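# Move the small gear from the tester to the tray

## Task

Remove the small gear from the tester, set it down inside the parts tray, and open the gripper so it is no longer held.

## Robot and tools

Robot: two six-joint arms, left_arm and right_arm, each with a parallel two-finger gripper. In every per-joint list, both in calls and in results, an arm's joints come in this order: waist, wrist pitch, shoulder, elbow, wrist roll, wrist yaw. Ignore any other ordering, including the URDF's.

Frame: one shared scene frame. Origin sits on the table top midway between the arms, +x reaches out over the table, +z is up, and left_arm is on the +y side. The names left and right do not correspond to image sides. Bases: left_arm at (-0.030, +0.369, 0) m, quat_wxyz (+0.995, 0, 0, +0.104); right_arm at (+0.047, -0.251, 0) m, quat_wxyz (+0.995, 0, 0, -0.102). The gripper fingers point along its own +z and separate along its y. The reported end-effector point lies between the finger pads, roughly 1 cm short of the tips; at long reach it may be slightly off.

A row: 14 numbers, each in [-1, 1]. First 7 belong to left_arm (six joint values, then opening), next 7 to right_arm. Always send all 14, even when one arm is idle. Joint values are offsets, scaled so that 1.0 equals 1.202 rad for the waist, 1.258 shoulder, 1.238 elbow, 2.073 wrist pitch, 2.022 wrist yaw and wrist roll. Opening is absolute, not an offset: +1 fully open, -1 closed; values in between go to the matching grip_measured reading. Optionally append 12 stiffness factors (0 to 1), left_arm's six then right_arm's six in joint order; each scales that joint's position gain and persists until changed. Stated joint ranges (rad): waist -2.618 to 3.054, shoulder 0.000 to 3.142, elbow 0.000 to 3.142, wrist pitch -1.571 to 1.571, wrist yaw -1.571 to 1.571, wrist roll -2.094 to 2.094; real ends may differ by up to 0.036 rad.

execute_actions(actions): a list of actions; each action is a list of up to 15 rows, one row per 1/30 s step, and a short action repeats its final row to fill 15 steps. Joint offsets in every row are measured from the arm's angles when that action began (for a call's first action, the latest reported angles), not from the previous row. An action that would push a joint more than 0.036 rad beyond its range is rejected for both arms; if the first action fails this or any action is malformed, nothing runs. An empty list just returns state and images.

move(target, speed, blocking): target is one 14-number row (plus optional stiffness), offsets taken from the Joint positions in the most recent result that printed them. All joints travel in sync toward it, so the hand follows a curve; duration is clamped to 0.5 to 10 s. speed is rad/s for the joint with the largest travel, 0.01 to 2, default 0.5. Finger opening is sent immediately. The path does not avoid obstacles or the other arm. blocking=false returns after 0.5 s; you must then use wait or stop before sending more motion.

wait(seconds): 0 to 10; holds the last command and returns early if a running move finishes. stop(): brakes a running move (fingers continue). zoom_image(camera, region): camera is cam_head_left, cam_head_right, cam_left_wrist or cam_right_wrist (each 504x504); region [x0, y0, x1, y1] in pixels from the top-left, at most 504 by 504. read_manual(section): licence text only, no motion. finished_scene(scene): ends the current scene by its number, irreversibly, and reports success.

Motion limits: each step, a joint's target stays within a set lead of its measured angle (waist 0.202, shoulder 0.258, elbow 0.238, wrist pitch 0.573, wrist yaw and roll 0.522 rad), and targets are shrunk if they would put the hand over 70 mm from where it is, so big offsets need several actions. Sending zero offsets can let an arm droop; re-aim at the desired angles first, then zeros, increasing the aim if a joint lags.

Results: a state line with each gripper's position (m) and quat_wxyz; Joint positions and Joint velocities per arm (joints in rad and rad/s, then pad gap in m, 0.094 when fully open); Joint targets (current drive angles); grip_measured (opening on the command scale, each gripper biased by up to about 1 mm); step readings, with HELD marking throttled steps; "joint command not followed" when a clearance check altered targets; "joint sent to its limit" when a joint reached its end. move adds a "move:" line: outcome (done, off_target, moving, held, fault), limits=held or limits=none, and each arm's joint farthest from target. MOTOR HOT warns from 75 °C; OVER-TEMPERATURE FAULT or FAULT lines mean an arm was stopped, and at 100 °C it drops what it holds and falls.

Grasping: command an opening about 0.03 under grip_measured for a firm hold, less for a lighter one. Pads push about 50 to 62 N, less on thin parts, with a brief spike on contact.

Avoid: knocking or dropping anything off the table, letting the arms collide or press on each other, fast impacts, targets far beyond a contact (they press harder), and holding loads long enough to overheat. The held part or loose items may occasionally be jostled by outside tugs. Open the gripper at the end and confirm the gear stays in the tray before ending the scene.

Each tool is called after ">>>" as name(argument=value, ...), one argument or row to a line, values as JSON.

## Session

>>> execute_actions(
  actions=[],
)

Scene clock: 0.00 s.
left_arm: end_effector_position=(+0.1599, +0.1070, +0.3566) grip_measured=+1.000 end_effector_quat_wxyz=(+0.693, +0.316, +0.589, +0.269) | right_arm: end_effector_position=(+0.4927, -0.4617, +0.1061) grip_measured=+1.000 end_effector_quat_wxyz=(+0.208, +0.598, +0.707, +0.317)
Joint names: [waist, wrist pitch, shoulder, elbow, wrist roll, wrist yaw]
Joint positions: left_arm=[-1.725  1.062  1.255  0.74   1.4   -1.366  0.094] | right_arm=[-0.445 -0.544  1.997  1.497  0.921 -0.6    0.094]
Joint velocities: left_arm=[ 0.002  0.037 -0.007 -0.017 -0.022 -0.037  0.   ] | right_arm=[-0.012 -0.022  0.002  0.002  0.007 -0.022  0.   ]
Joint targets: left_arm=[-1.725 1.068 1.246 0.751 1.396 -1.359] | right_arm=[-0.445 -0.548 1.995 1.500 0.914 -0.603]
Joint stiffness scale: left_arm=[1. 1. 1. 1. 1. 1.] | right_arm=[1. 1. 1. 1. 1. 1.]

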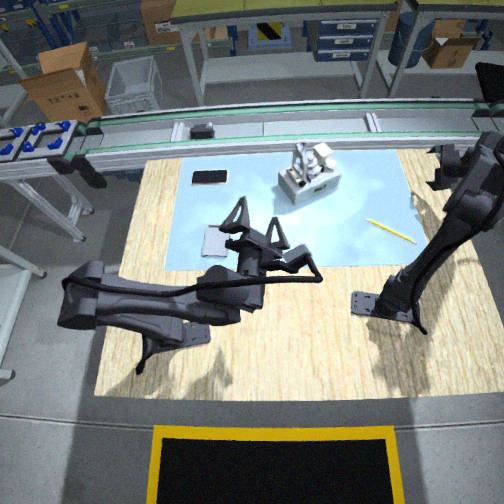

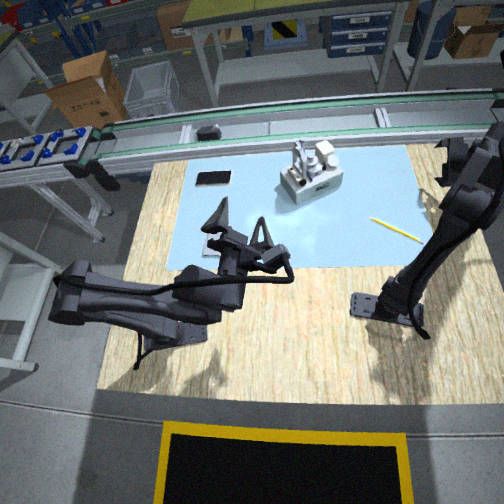

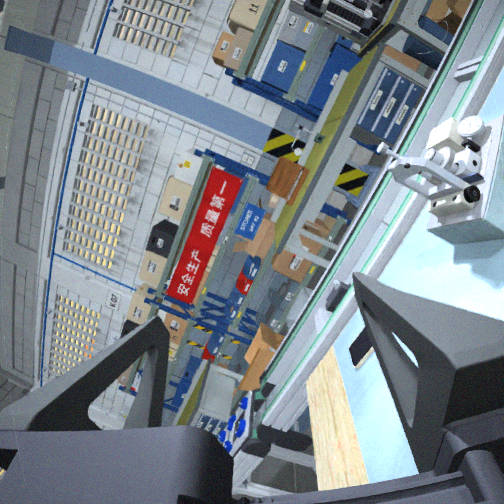

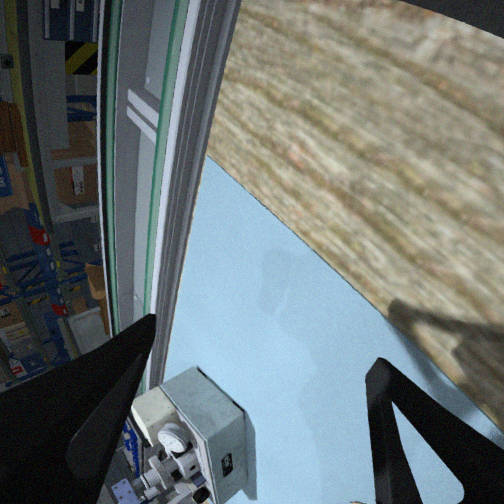

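>>> zoom_image(
  camera="cam_head_left",
  region=[265,130,355,215],
)

>>> zoom_image(
  camera="cam_left_wrist",
  region=[364,100,504,250],
)

>>> zoom_image(
  camera="cam_head_left",
  region=[160,100,290,280],
)

Region (265, 130, 355, 215) of cam_head_left's 504x504 image, scaled by 5.600, with more detail than that image has.

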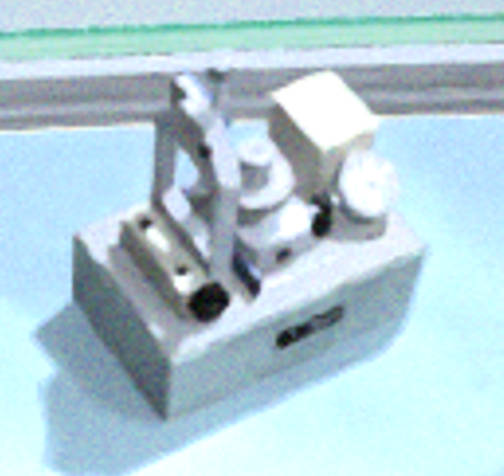

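Region (364, 100, 504, 250) of cam_left_wrist's 504x504 image, scaled by 3.360, with more detail than that image has; it fills the left 470 columns of this view, and the rest is white.

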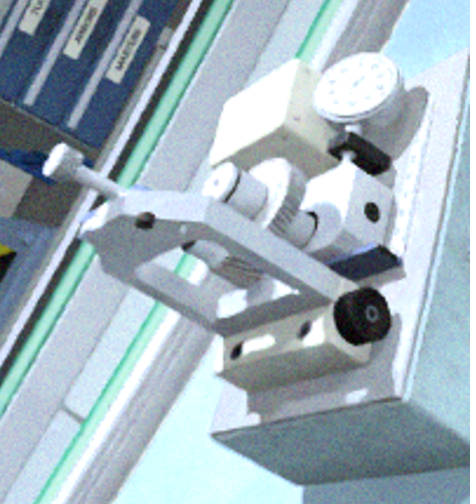

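Region (160, 100, 290, 280) of cam_head_left's 504x504 image, scaled by 2.800, with more detail than that image has.

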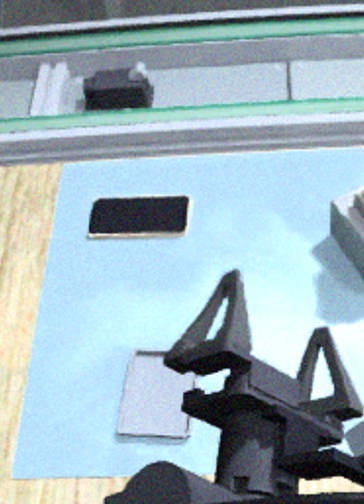

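>>> move(
  target=[0.69,-0.657,-0.1,0.16,-0.69,0.675,1,0.3,-0.263,-0.596,-0.046,-0.455,0.297,1],
  speed=1,
)

>>> move(
  target=[0,0,0,0,0,0,1,0.6,0,0,0,0,0,1],
  speed=0.8,
)

Scene clock: 3.33 s.
left_arm: end_effector_position=(+0.2626, +0.1296, +0.2298) grip_measured=+1.000 end_effector_quat_wxyz=(+0.466, +0.298, +0.817, -0.160) | right_arm: end_effector_position=(+0.3613, -0.3452, +0.2878) grip_measured=+1.000 end_effector_quat_wxyz=(+0.340, +0.141, +0.929, -0.047)
Joint names: [waist, wrist pitch, shoulder, elbow, wrist roll, wrist yaw]
Joint positions: left_arm=[-0.903 -0.292  1.153  0.904  0.013 -0.011  0.094] | right_arm=[-0.092 -1.072  1.261  1.463  0.008 -0.006  0.094]
Joint velocities: left_arm=[-0.032 -0.022  0.012 -0.027 -0.037  0.037  0.   ] | right_arm=[ 0.002 -0.051 -0.007  0.012 -0.154 -0.022  0.   ]
Joint targets: left_arm=[-0.896 -0.300 1.129 0.938 0.004 -0.001] | right_arm=[-0.084 -1.090 1.247 1.439 0.001 0.000]
Joint stiffness scale: left_arm=[1. 1. 1. 1. 1. 1.] | right_arm=[1. 1. 1. 1. 1. 1.]
move: off_target (left_arm, right_arm); limits=none; left_arm: farthest joint: the elbow, 0.034 radians from its target (0.198 radians at the start); right_arm: farthest joint: the elbow, 0.023 radians from its target (0.056 radians at the start)

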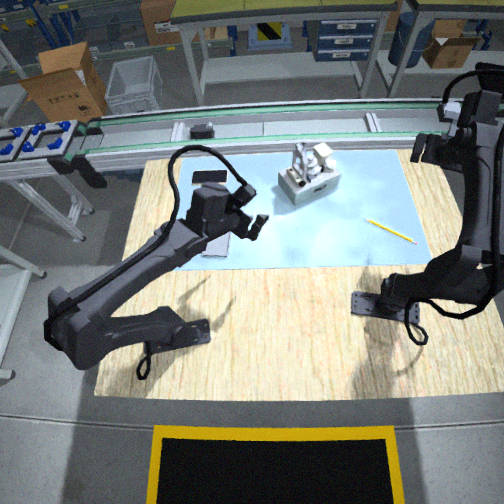

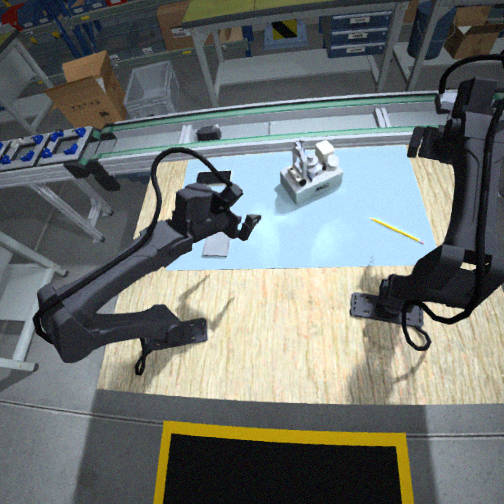

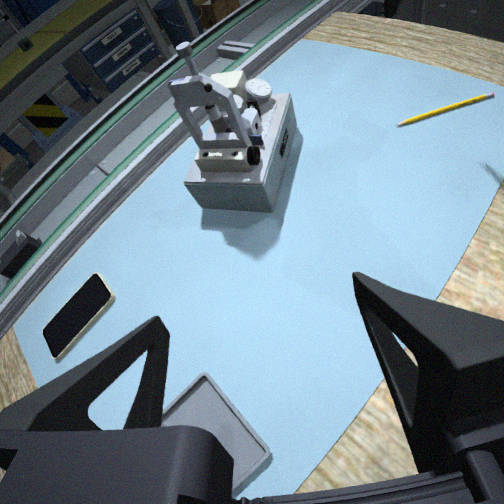

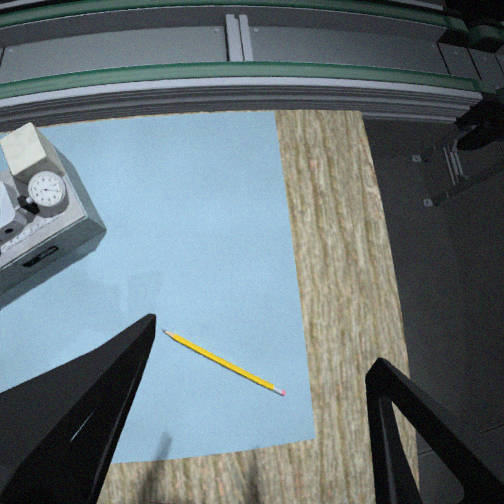

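Scene clock: 4.67 s.
left_arm: end_effector_position=(+0.2626, +0.1296, +0.2298) grip_measured=+1.000 end_effector_quat_wxyz=(+0.466, +0.298, +0.817, -0.160) | right_arm: end_effector_position=(+0.3458, -0.1161, +0.2878) grip_measured=+1.000 end_effector_quat_wxyz=(+0.335, -0.193, +0.919, +0.076)
Joint names: [waist, wrist pitch, shoulder, elbow, wrist roll, wrist yaw]
Joint positions: left_arm=[-0.903 -0.292  1.153  0.904  0.013 -0.011  0.094] | right_arm=[ 0.623 -1.072  1.261  1.463  0.008 -0.006  0.094]
Joint velocities: left_arm=[ 0.002 -0.022  0.002  0.007  0.037  0.051  0.   ] | right_arm=[ 0.007 -0.051  0.002 -0.012 -0.022 -0.051  0.   ]
Joint targets: left_arm=[-0.903 -0.292 1.153 0.904 0.013 -0.011] | right_arm=[0.629 -1.072 1.261 1.463 0.008 -0.006]
Joint stiffness scale: left_arm=[1. 1. 1. 1. 1. 1.] | right_arm=[1. 1. 1. 1. 1. 1.]
move: done; limits=none; left_arm: farthest joint: the waist, 0.000 radians from its target (0.000 radians at the start); right_arm: farthest joint: the waist, 0.006 radians from its target (0.721 radians at the start)

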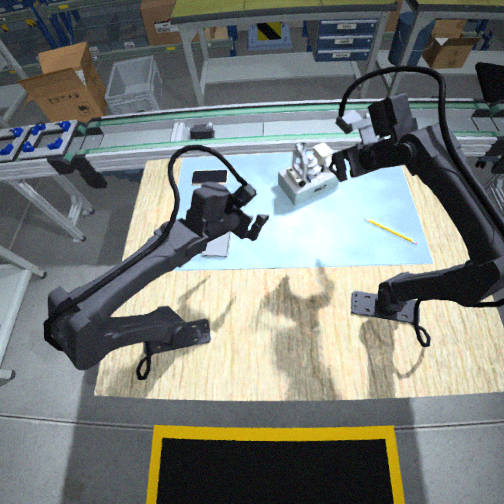

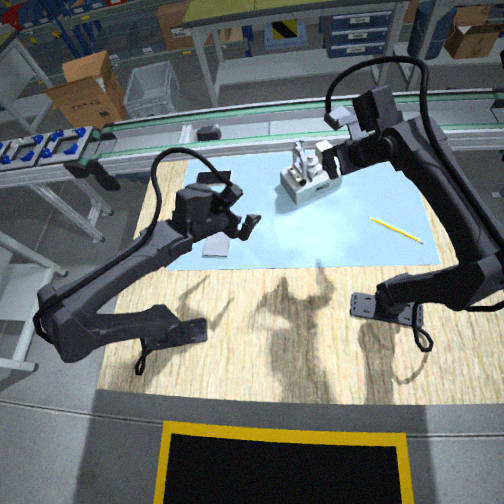

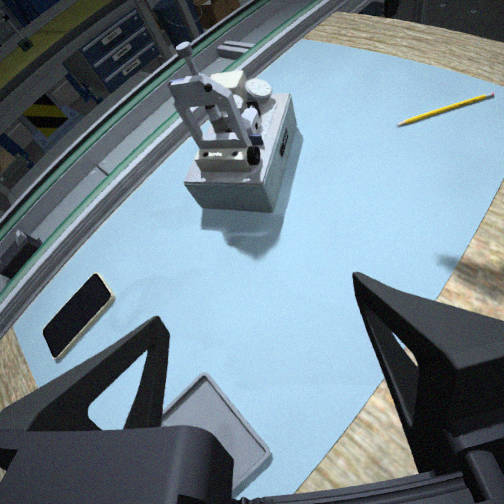

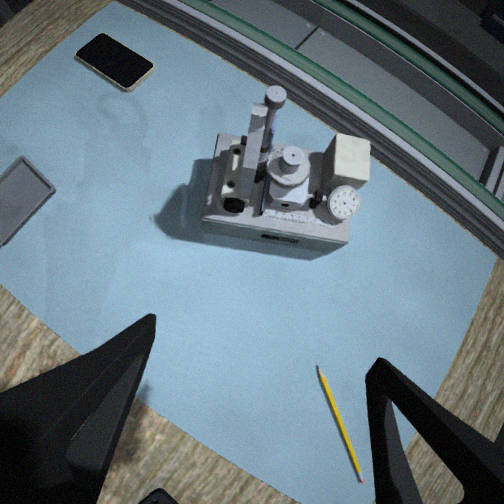

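>>> zoom_image(
  camera="cam_left_wrist",
  region=[150,35,310,195],
)

>>> zoom_image(
  camera="cam_right_wrist",
  region=[195,75,375,255],
)

Region (150, 35, 310, 195) of cam_left_wrist's 504x504 image, scaled by 3.150, with more detail than that image has.

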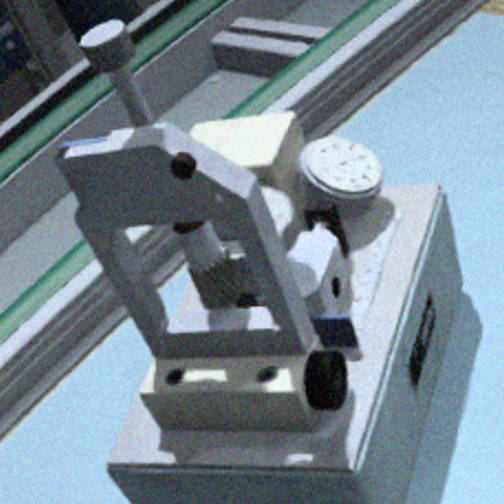

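Region (195, 75, 375, 255) of cam_right_wrist's 504x504 image, scaled by 2.800, with more detail than that image has.

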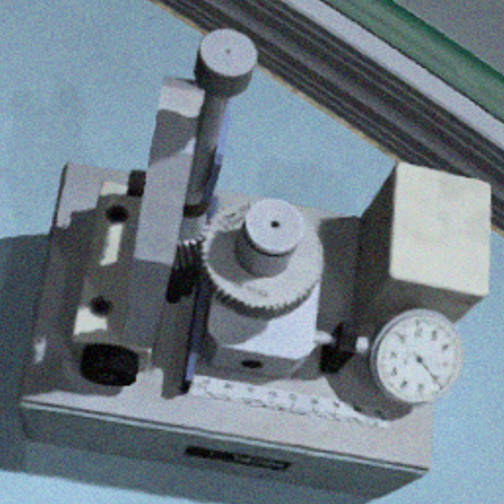

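>>> move(
  target=[0.1,0,0,0.02,0,0,1,0.02,0.035,0.31,0.32,0,0,1],
)

Scene clock: 6.40 s.
left_arm: end_effector_position=(+0.2878, +0.1642, +0.2298) grip_measured=+1.000 end_effector_quat_wxyz=(+0.474, +0.252, +0.833, -0.133) | right_arm: end_effector_position=(+0.4444, -0.0646, +0.3060) grip_measured=+1.000 end_effector_quat_wxyz=(+0.360, -0.198, +0.908, +0.084)
Joint names: [waist, wrist pitch, shoulder, elbow, wrist roll, wrist yaw]
Joint positions: left_arm=[-0.789 -0.292  1.153  0.904  0.013 -0.011  0.094] | right_arm=[ 0.639 -1.001  1.641  1.829  0.008 -0.006  0.094]
Joint velocities: left_arm=[ 0.002  0.022 -0.007 -0.012  0.037 -0.007  0.   ] | right_arm=[-0.007 -0.066 -0.002 -0.022 -0.022  0.007  0.   ]
Joint targets: left_arm=[-0.782 -0.292 1.153 0.929 0.013 -0.011] | right_arm=[0.647 -0.999 1.651 1.859 0.008 -0.006]
Joint stiffness scale: left_arm=[1. 1. 1. 1. 1. 1.] | right_arm=[1. 1. 1. 1. 1. 1.]
move: off_target (left_arm, right_arm); limits=none; left_arm: farthest joint: the elbow, 0.024 radians from its target (0.024 radians at the start); right_arm: farthest joint: the elbow, 0.030 radians from its target (0.397 radians at the start)

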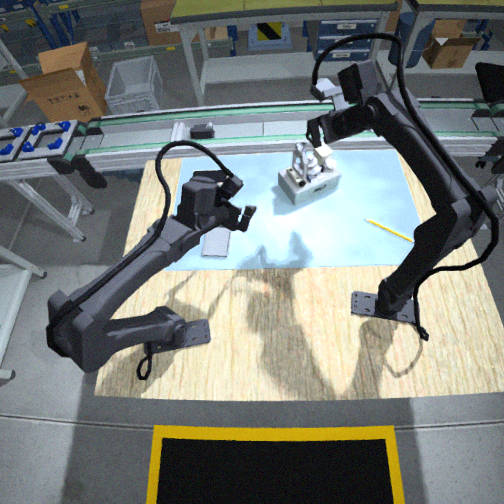

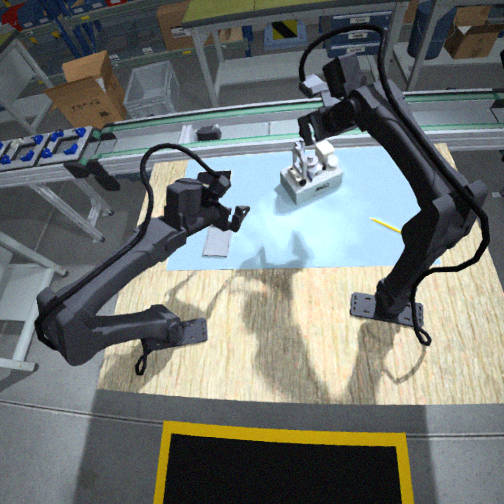

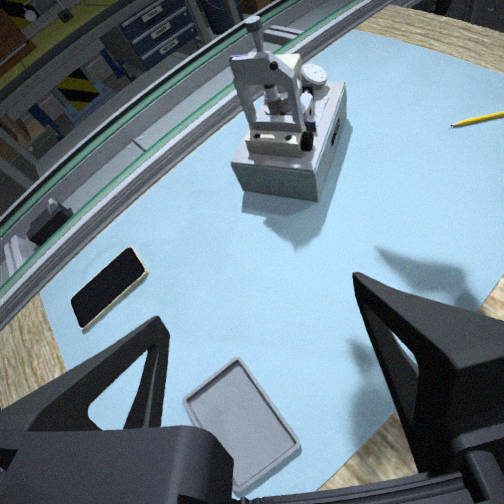

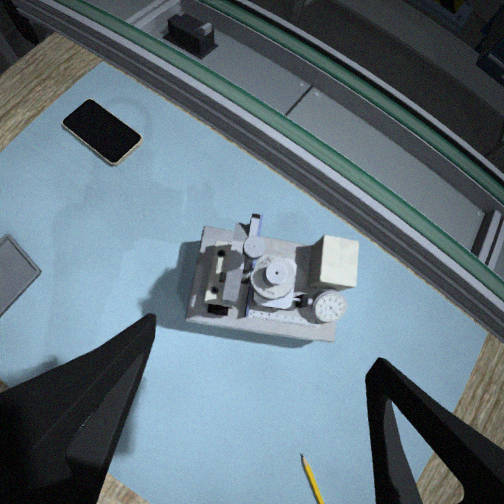

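>>> move(
  target=[0,0,0,0.02,0,0,1,0.044,0.041,0.04,-0.1,0,0,1],
  speed=0.3,
)

>>> zoom_image(
  camera="cam_head_left",
  region=[250,90,370,210],
)

Scene clock: 7.93 s.
left_arm: end_effector_position=(+0.2878, +0.1642, +0.2298) grip_measured=+1.000 end_effector_quat_wxyz=(+0.474, +0.252, +0.833, -0.133) | right_arm: end_effector_position=(+0.4448, -0.0414, +0.2552) grip_measured=+1.000 end_effector_quat_wxyz=(+0.323, -0.222, +0.916, +0.084)
Joint names: [waist, wrist pitch, shoulder, elbow, wrist roll, wrist yaw]
Joint positions: left_arm=[-0.789 -0.292  1.153  0.904  0.013 -0.011  0.094] | right_arm=[ 0.686 -0.923  1.687  1.718  0.008 -0.006  0.094]
Joint velocities: left_arm=[ 0.012 -0.007 -0.002  0.002 -0.037 -0.037  0.   ] | right_arm=[ 0.007 -0.022 -0.002  0.007 -0.022  0.037  0.   ]
Joint targets: left_arm=[-0.789 -0.292 1.153 0.929 0.013 -0.011] | right_arm=[0.692 -0.916 1.692 1.706 0.008 -0.006]
Joint stiffness scale: left_arm=[1. 1. 1. 1. 1. 1.] | right_arm=[1. 1. 1. 1. 1. 1.]
move: off_target (left_arm); limits=none; left_arm: farthest joint: the elbow, 0.024 radians from its target (0.024 radians at the start); right_arm: farthest joint: the elbow, 0.013 radians from its target (0.124 radians at the start)

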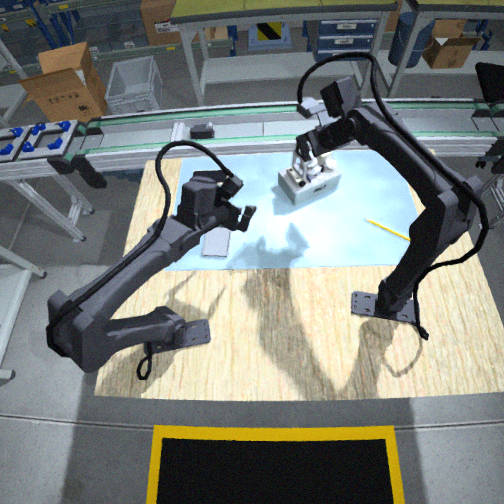

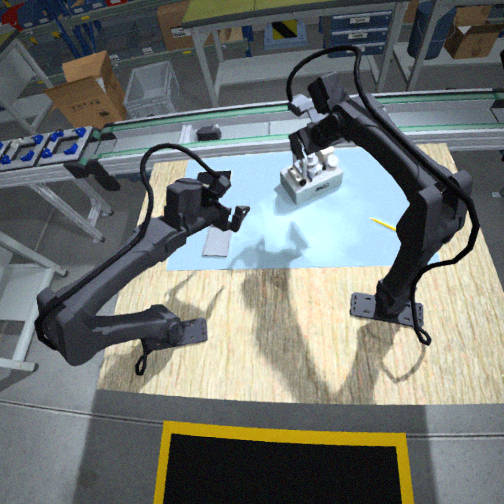

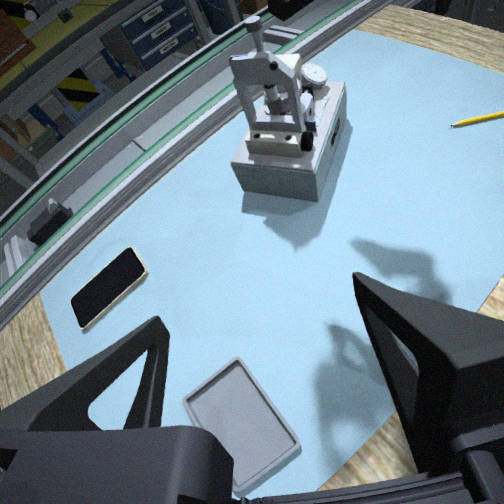

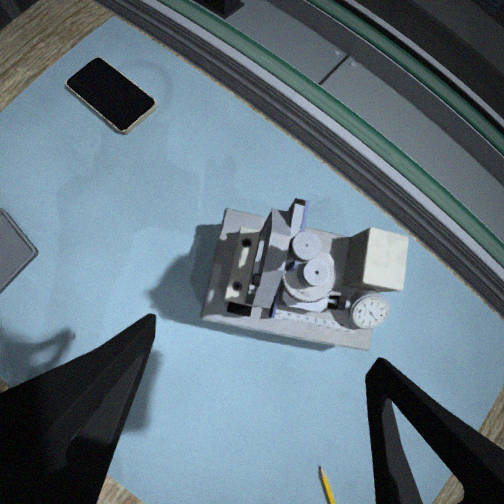

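Region (250, 90, 370, 210) of cam_head_left's 504x504 image, scaled by 4.200, with more detail than that image has.

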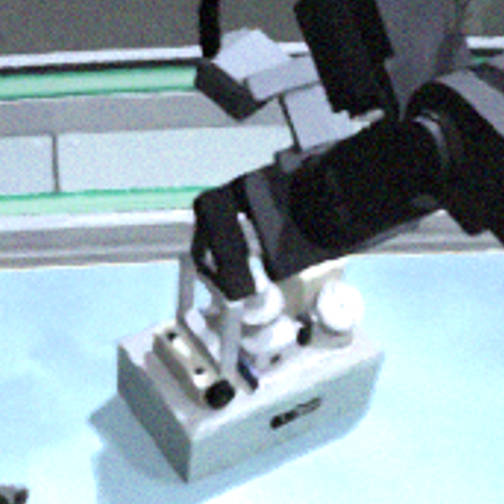

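>>> move(
  target=[0,0.13,0.1,0.02,0,0,-0.2,-0.024,0,0.118,0.127,0,0,0],
  speed=0.3,
)

>>> zoom_image(
  camera="cam_left_wrist",
  region=[170,0,400,230],
)

Scene clock: 9.77 s.
left_arm: end_effector_position=(+0.3239, +0.1406, +0.2397) grip_measured=-0.198 end_effector_quat_wxyz=(+0.529, +0.241, +0.800, -0.149) | right_arm: end_effector_position=(+0.4796, -0.0347, +0.2481) grip_measured=+0.002 end_effector_quat_wxyz=(+0.323, -0.213, +0.919, +0.080)
Joint names: [waist, wrist pitch, shoulder, elbow, wrist roll, wrist yaw]
Joint positions: left_arm=[-0.789 -0.037  1.275  0.904  0.013 -0.011  0.038] | right_arm=[ 0.665 -0.922  1.818  1.848  0.008 -0.006  0.047]
Joint velocities: left_arm=[ 0.007 -0.007 -0.007  0.017  0.007  0.007 -0.   ] | right_arm=[-0.012 -0.066  0.002  0.002 -0.022  0.037  0.001]
Joint targets: left_arm=[-0.789 -0.022 1.279 0.929 0.013 -0.011] | right_arm=[0.657 -0.923 1.835 1.875 0.008 -0.006]
Joint stiffness scale: left_arm=[1. 1. 1. 1. 1. 1.] | right_arm=[1. 1. 1. 1. 1. 1.]
move: off_target (left_arm, right_arm); limits=none; left_arm: farthest joint: the elbow, 0.024 radians from its target (0.024 radians at the start); right_arm: farthest joint: the elbow, 0.027 radians from its target (0.157 radians at the start)

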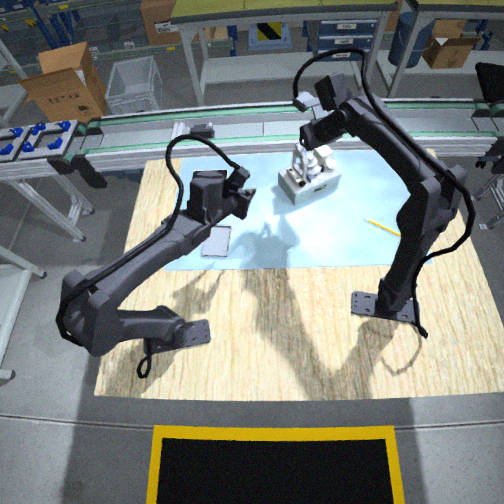

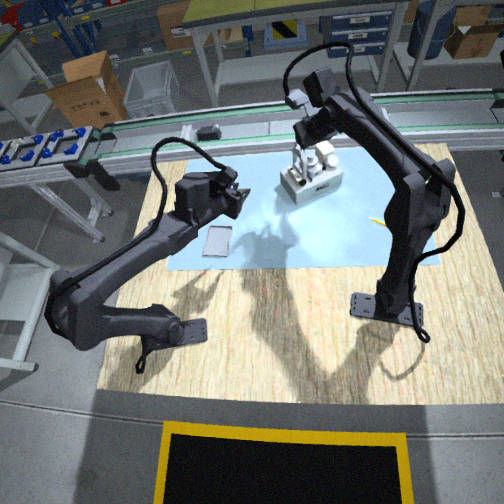

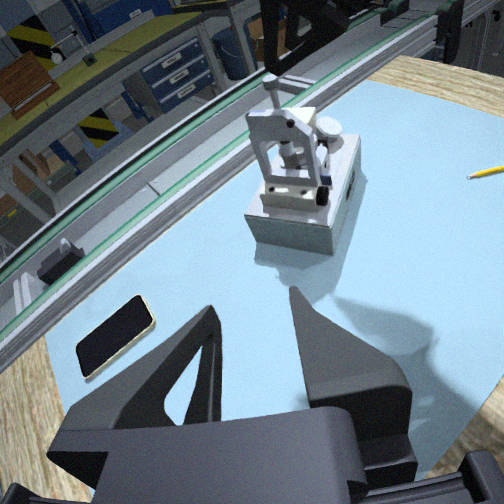

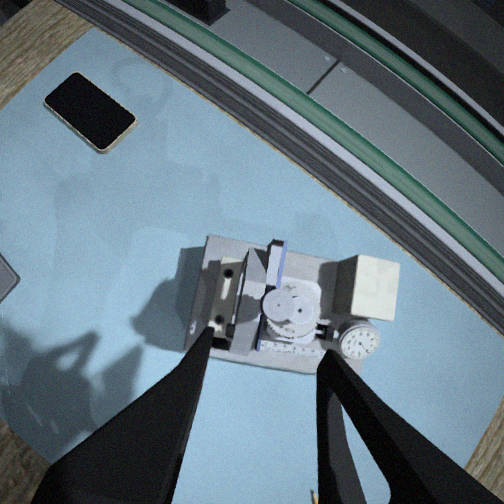

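Region (170, 0, 400, 230) of cam_left_wrist's 504x504 image, scaled by 2.191, with more detail than that image has.

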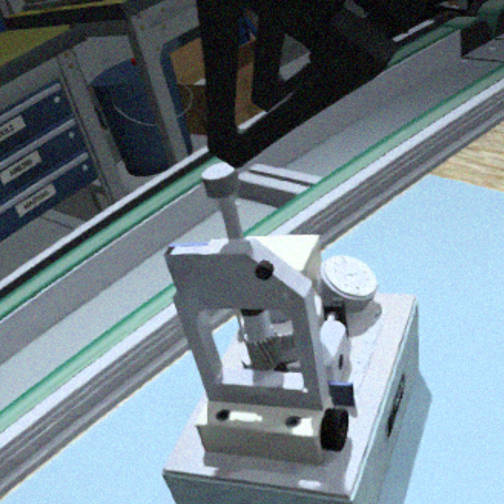

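>>> move(
  target=[0,0,0,0.02,0,0,-0.2,0,0,0.078,0.047,0,0,0],
  speed=0.15,
)

>>> zoom_image(
  camera="cam_left_wrist",
  region=[200,30,380,210],
)

Scene clock: 11.07 s.
left_arm: end_effector_position=(+0.3239, +0.1405, +0.2398) grip_measured=-0.198 end_effector_quat_wxyz=(+0.529, +0.241, +0.800, -0.149) | right_arm: end_effector_position=(+0.4920, -0.0285, +0.2222) grip_measured=+0.002 end_effector_quat_wxyz=(+0.300, -0.214, +0.927, +0.075)
Joint names: [waist, wrist pitch, shoulder, elbow, wrist roll, wrist yaw]
Joint positions: left_arm=[-0.789 -0.036  1.275  0.904  0.013 -0.011  0.038] | right_arm=[ 0.665 -0.922  1.9    1.88   0.008 -0.006  0.047]
Joint velocities: left_arm=[ 0.012 -0.022 -0.022 -0.007 -0.051 -0.066 -0.001] | right_arm=[-0.007 -0.066 -0.022  0.007 -0.022 -0.022 -0.   ]
Joint targets: left_arm=[-0.789 -0.037 1.275 0.929 0.013 -0.011] | right_arm=[0.665 -0.922 1.917 1.906 0.008 -0.006]
Joint stiffness scale: left_arm=[1. 1. 1. 1. 1. 1.] | right_arm=[1. 1. 1. 1. 1. 1.]
move: off_target (left_arm, right_arm); limits=none; left_arm: farthest joint: the elbow, 0.024 radians from its target (0.024 radians at the start); right_arm: farthest joint: the elbow, 0.027 radians from its target (0.058 radians at the start)

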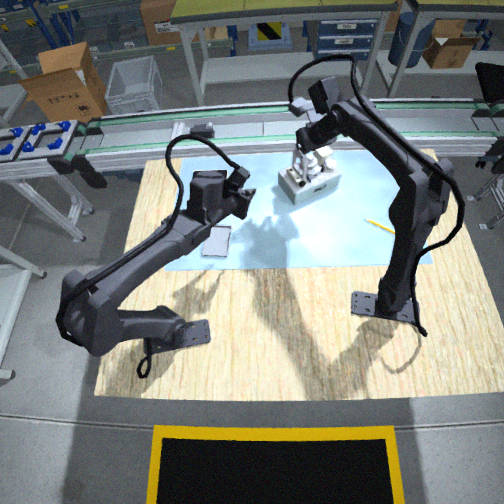

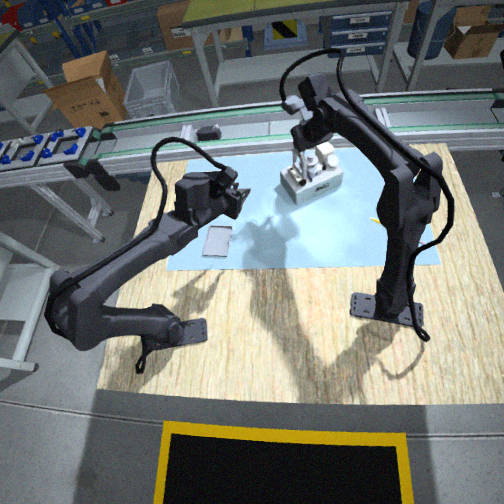

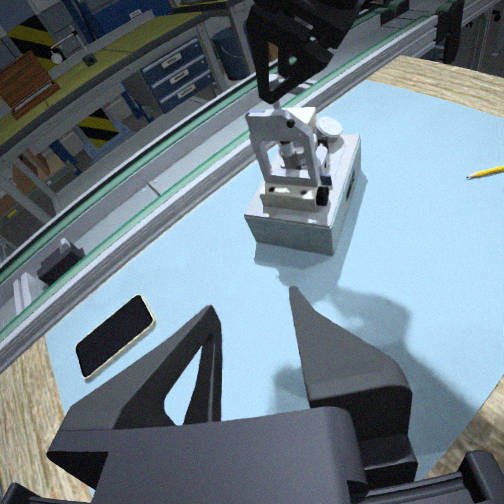

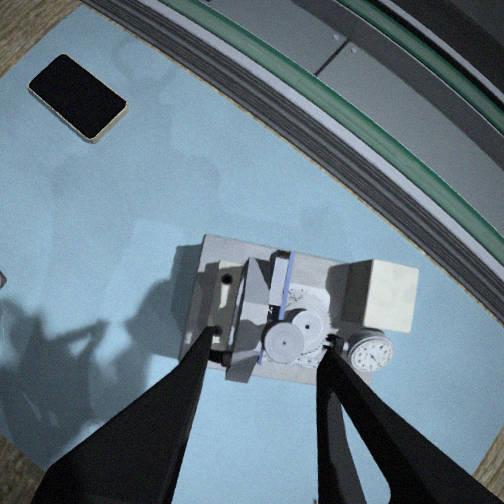

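Region (200, 30, 380, 210) of cam_left_wrist's 504x504 image, scaled by 2.800, with more detail than that image has.

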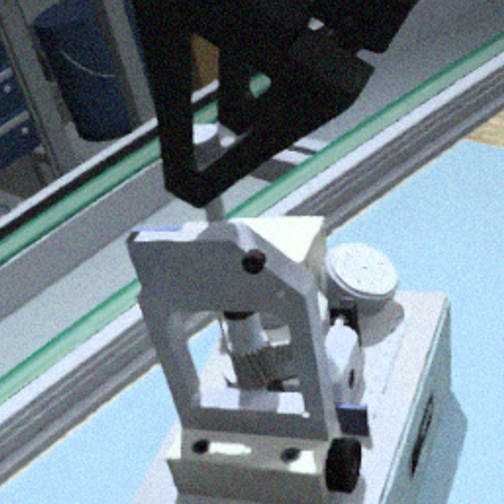

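>>> execute_actions(
  actions=[
    [[0,0,0,0,0,0,-0.2,-0.015,0,0,0.015,0,0,-0.4]],
    [[0,0,0,0,0,0,-0.2,0,0,0,0.015,0,0,-0.75]],
  ],
)

>>> move(
  target=[0,0,0,0,0,0,-0.2,0,0,-0.035,0.04,0,0,-0.75],
  speed=0.06,
)

>>> zoom_image(
  camera="cam_left_wrist",
  region=[200,30,380,210],
)

Scene clock: 12.33 s.
left_arm: end_effector_position=(+0.3239, +0.1405, +0.2398) grip_measured=-0.198 end_effector_quat_wxyz=(+0.529, +0.241, +0.800, -0.149) | right_arm: end_effector_position=(+0.4937, -0.0320, +0.2222) grip_measured=-0.728 end_effector_quat_wxyz=(+0.299, -0.211, +0.927, +0.076)
Joint names: [waist, wrist pitch, shoulder, elbow, wrist roll, wrist yaw]
Joint positions: left_arm=[-0.789 -0.036  1.275  0.904  0.013 -0.011  0.038] | right_arm=[ 0.655 -0.922  1.9    1.88   0.008 -0.013  0.013]
Joint velocities: left_arm=[-0.002 -0.022 -0.002 -0.017  0.081  0.007  0.   ] | right_arm=[-0.002 -0.022 -0.007 -0.002  0.037  0.051 -0.001]
Joint targets: left_arm=[-0.789 -0.036 1.275 0.904 0.013 -0.011] | right_arm=[0.653 -0.922 1.900 1.898 0.008 -0.007]
Joint stiffness scale: left_arm=[1. 1. 1. 1. 1. 1.] | right_arm=[1. 1. 1. 1. 1. 1.]
Step readings (joint positions; steps 1 to 15: 1st action; 16 to 30: 2nd action):
0: left_arm=[-0.789 -0.036 1.275 0.904 0.013 -0.011] | right_arm=[0.665 -0.922 1.900 1.880 0.008 -0.006]
1: left_arm=[-0.789 -0.036 1.275 0.904 0.013 -0.011] | right_arm=[0.664 -0.922 1.900 1.880 0.008 -0.006]
2: left_arm=[-0.789 -0.036 1.275 0.904 0.013 -0.011] | right_arm=[0.663 -0.922 1.900 1.880 0.008 -0.006]
4: left_arm=[-0.789 -0.036 1.275 0.904 0.013 -0.011] | right_arm=[0.659 -0.922 1.900 1.880 0.008 -0.006]
8: left_arm=[-0.789 -0.036 1.275 0.904 0.013 -0.011] | right_arm=[0.653 -0.922 1.900 1.880 0.008 -0.006]
15: left_arm=[-0.789 -0.036 1.275 0.904 0.013 -0.011] | right_arm=[0.653 -0.922 1.900 1.880 0.008 -0.006]
16: left_arm=[-0.789 -0.036 1.275 0.904 0.013 -0.011] | right_arm=[0.653 -0.922 1.900 1.880 0.008 -0.006]
17: left_arm=[-0.789 -0.036 1.275 0.904 0.013 -0.011] | right_arm=[0.654 -0.922 1.900 1.880 0.008 -0.014]
19: left_arm=[-0.789 -0.036 1.275 0.904 0.013 -0.011] | right_arm=[0.655 -0.922 1.900 1.880 0.008 -0.013]
23: left_arm=[-0.789 -0.036 1.275 0.904 0.013 -0.011] | right_arm=[0.655 -0.922 1.900 1.880 0.008 -0.013]
30: Joint positions above

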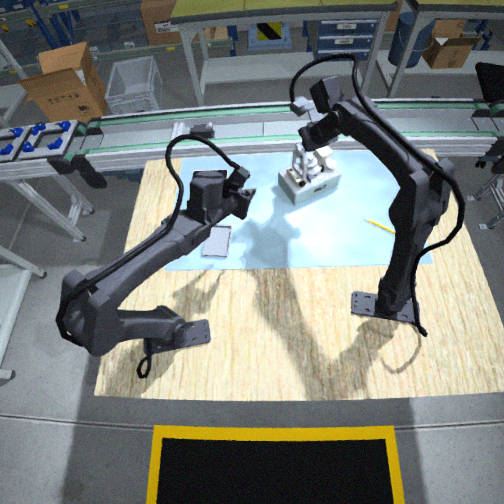

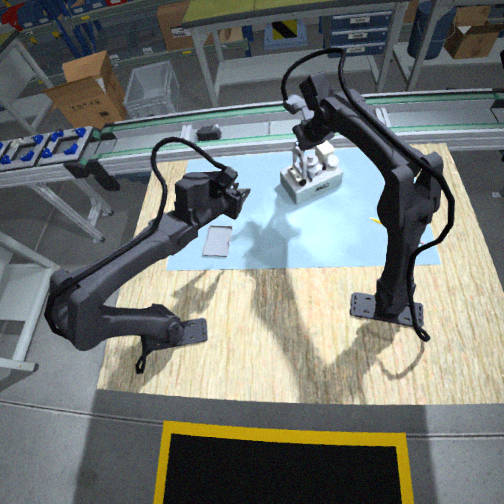

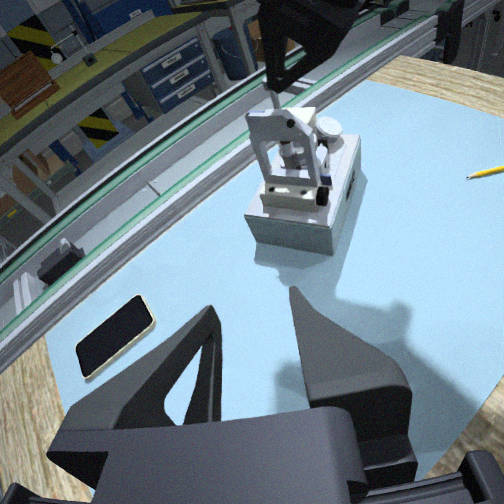

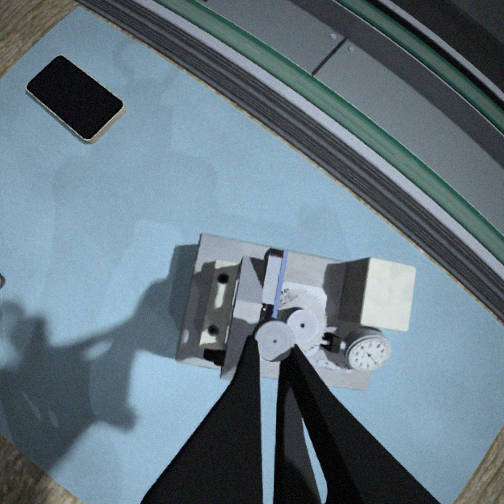

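Scene clock: 13.40 s.
left_arm: end_effector_position=(+0.3239, +0.1405, +0.2398) grip_measured=-0.198 end_effector_quat_wxyz=(+0.529, +0.241, +0.800, -0.149) | right_arm: end_effector_position=(+0.4937, -0.0320, +0.2239) grip_measured=-0.728 end_effector_quat_wxyz=(+0.300, -0.211, +0.927, +0.076)
Joint names: [waist, wrist pitch, shoulder, elbow, wrist roll, wrist yaw]
Joint positions: left_arm=[-0.789 -0.036  1.275  0.904  0.013 -0.011  0.038] | right_arm=[ 0.655 -0.927  1.9    1.885  0.008 -0.013  0.013]
Joint velocities: left_arm=[-0.007 -0.022 -0.002 -0.007  0.037  0.051  0.001] | right_arm=[ 0.007 -0.007  0.002 -0.002 -0.11  -0.007 -0.001]
Joint targets: left_arm=[-0.789 -0.036 1.275 0.904 0.013 -0.011] | right_arm=[0.655 -0.922 1.856 1.929 0.008 -0.013]
Joint stiffness scale: left_arm=[1. 1. 1. 1. 1. 1.] | right_arm=[1. 1. 1. 1. 1. 1.]
move: off_target (right_arm); limits=none; left_arm: farthest joint: the waist, 0.000 radians from its target (0.000 radians at the start); right_arm: farthest joint: the shoulder, 0.044 radians from its target (0.044 radians at the start)

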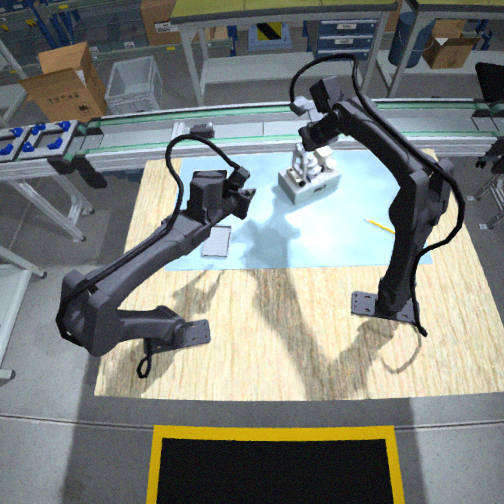

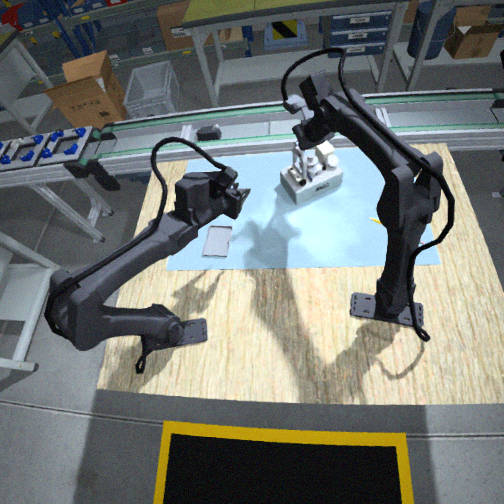

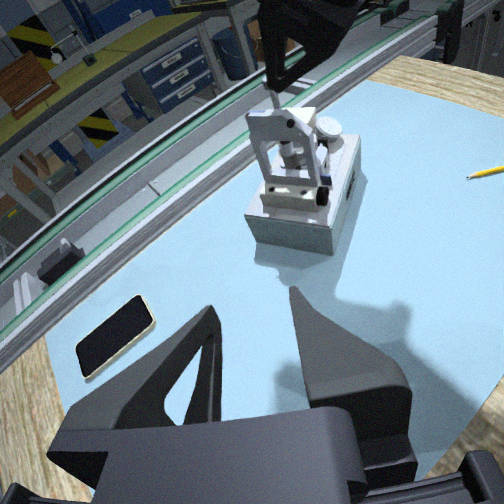

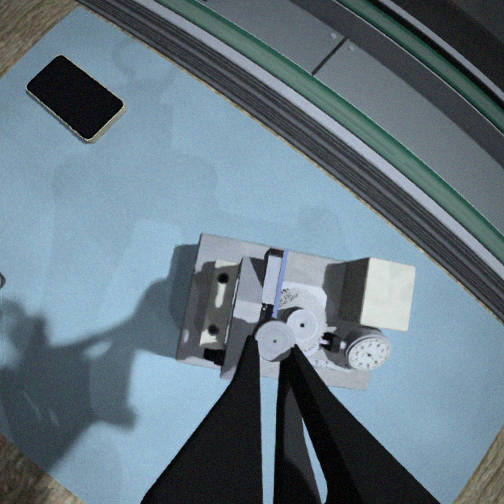

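Region (200, 30, 380, 210) of cam_left_wrist's 504x504 image, scaled by 2.800, with more detail than that image has.

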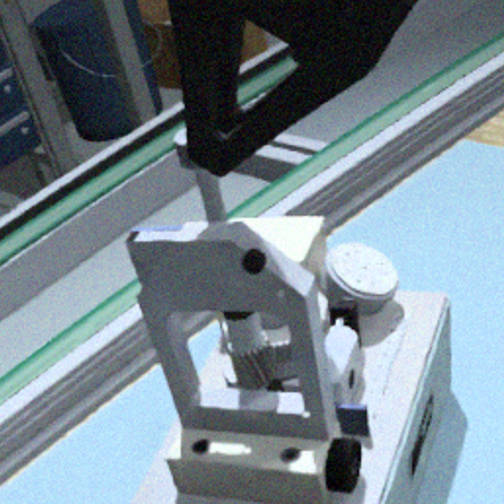

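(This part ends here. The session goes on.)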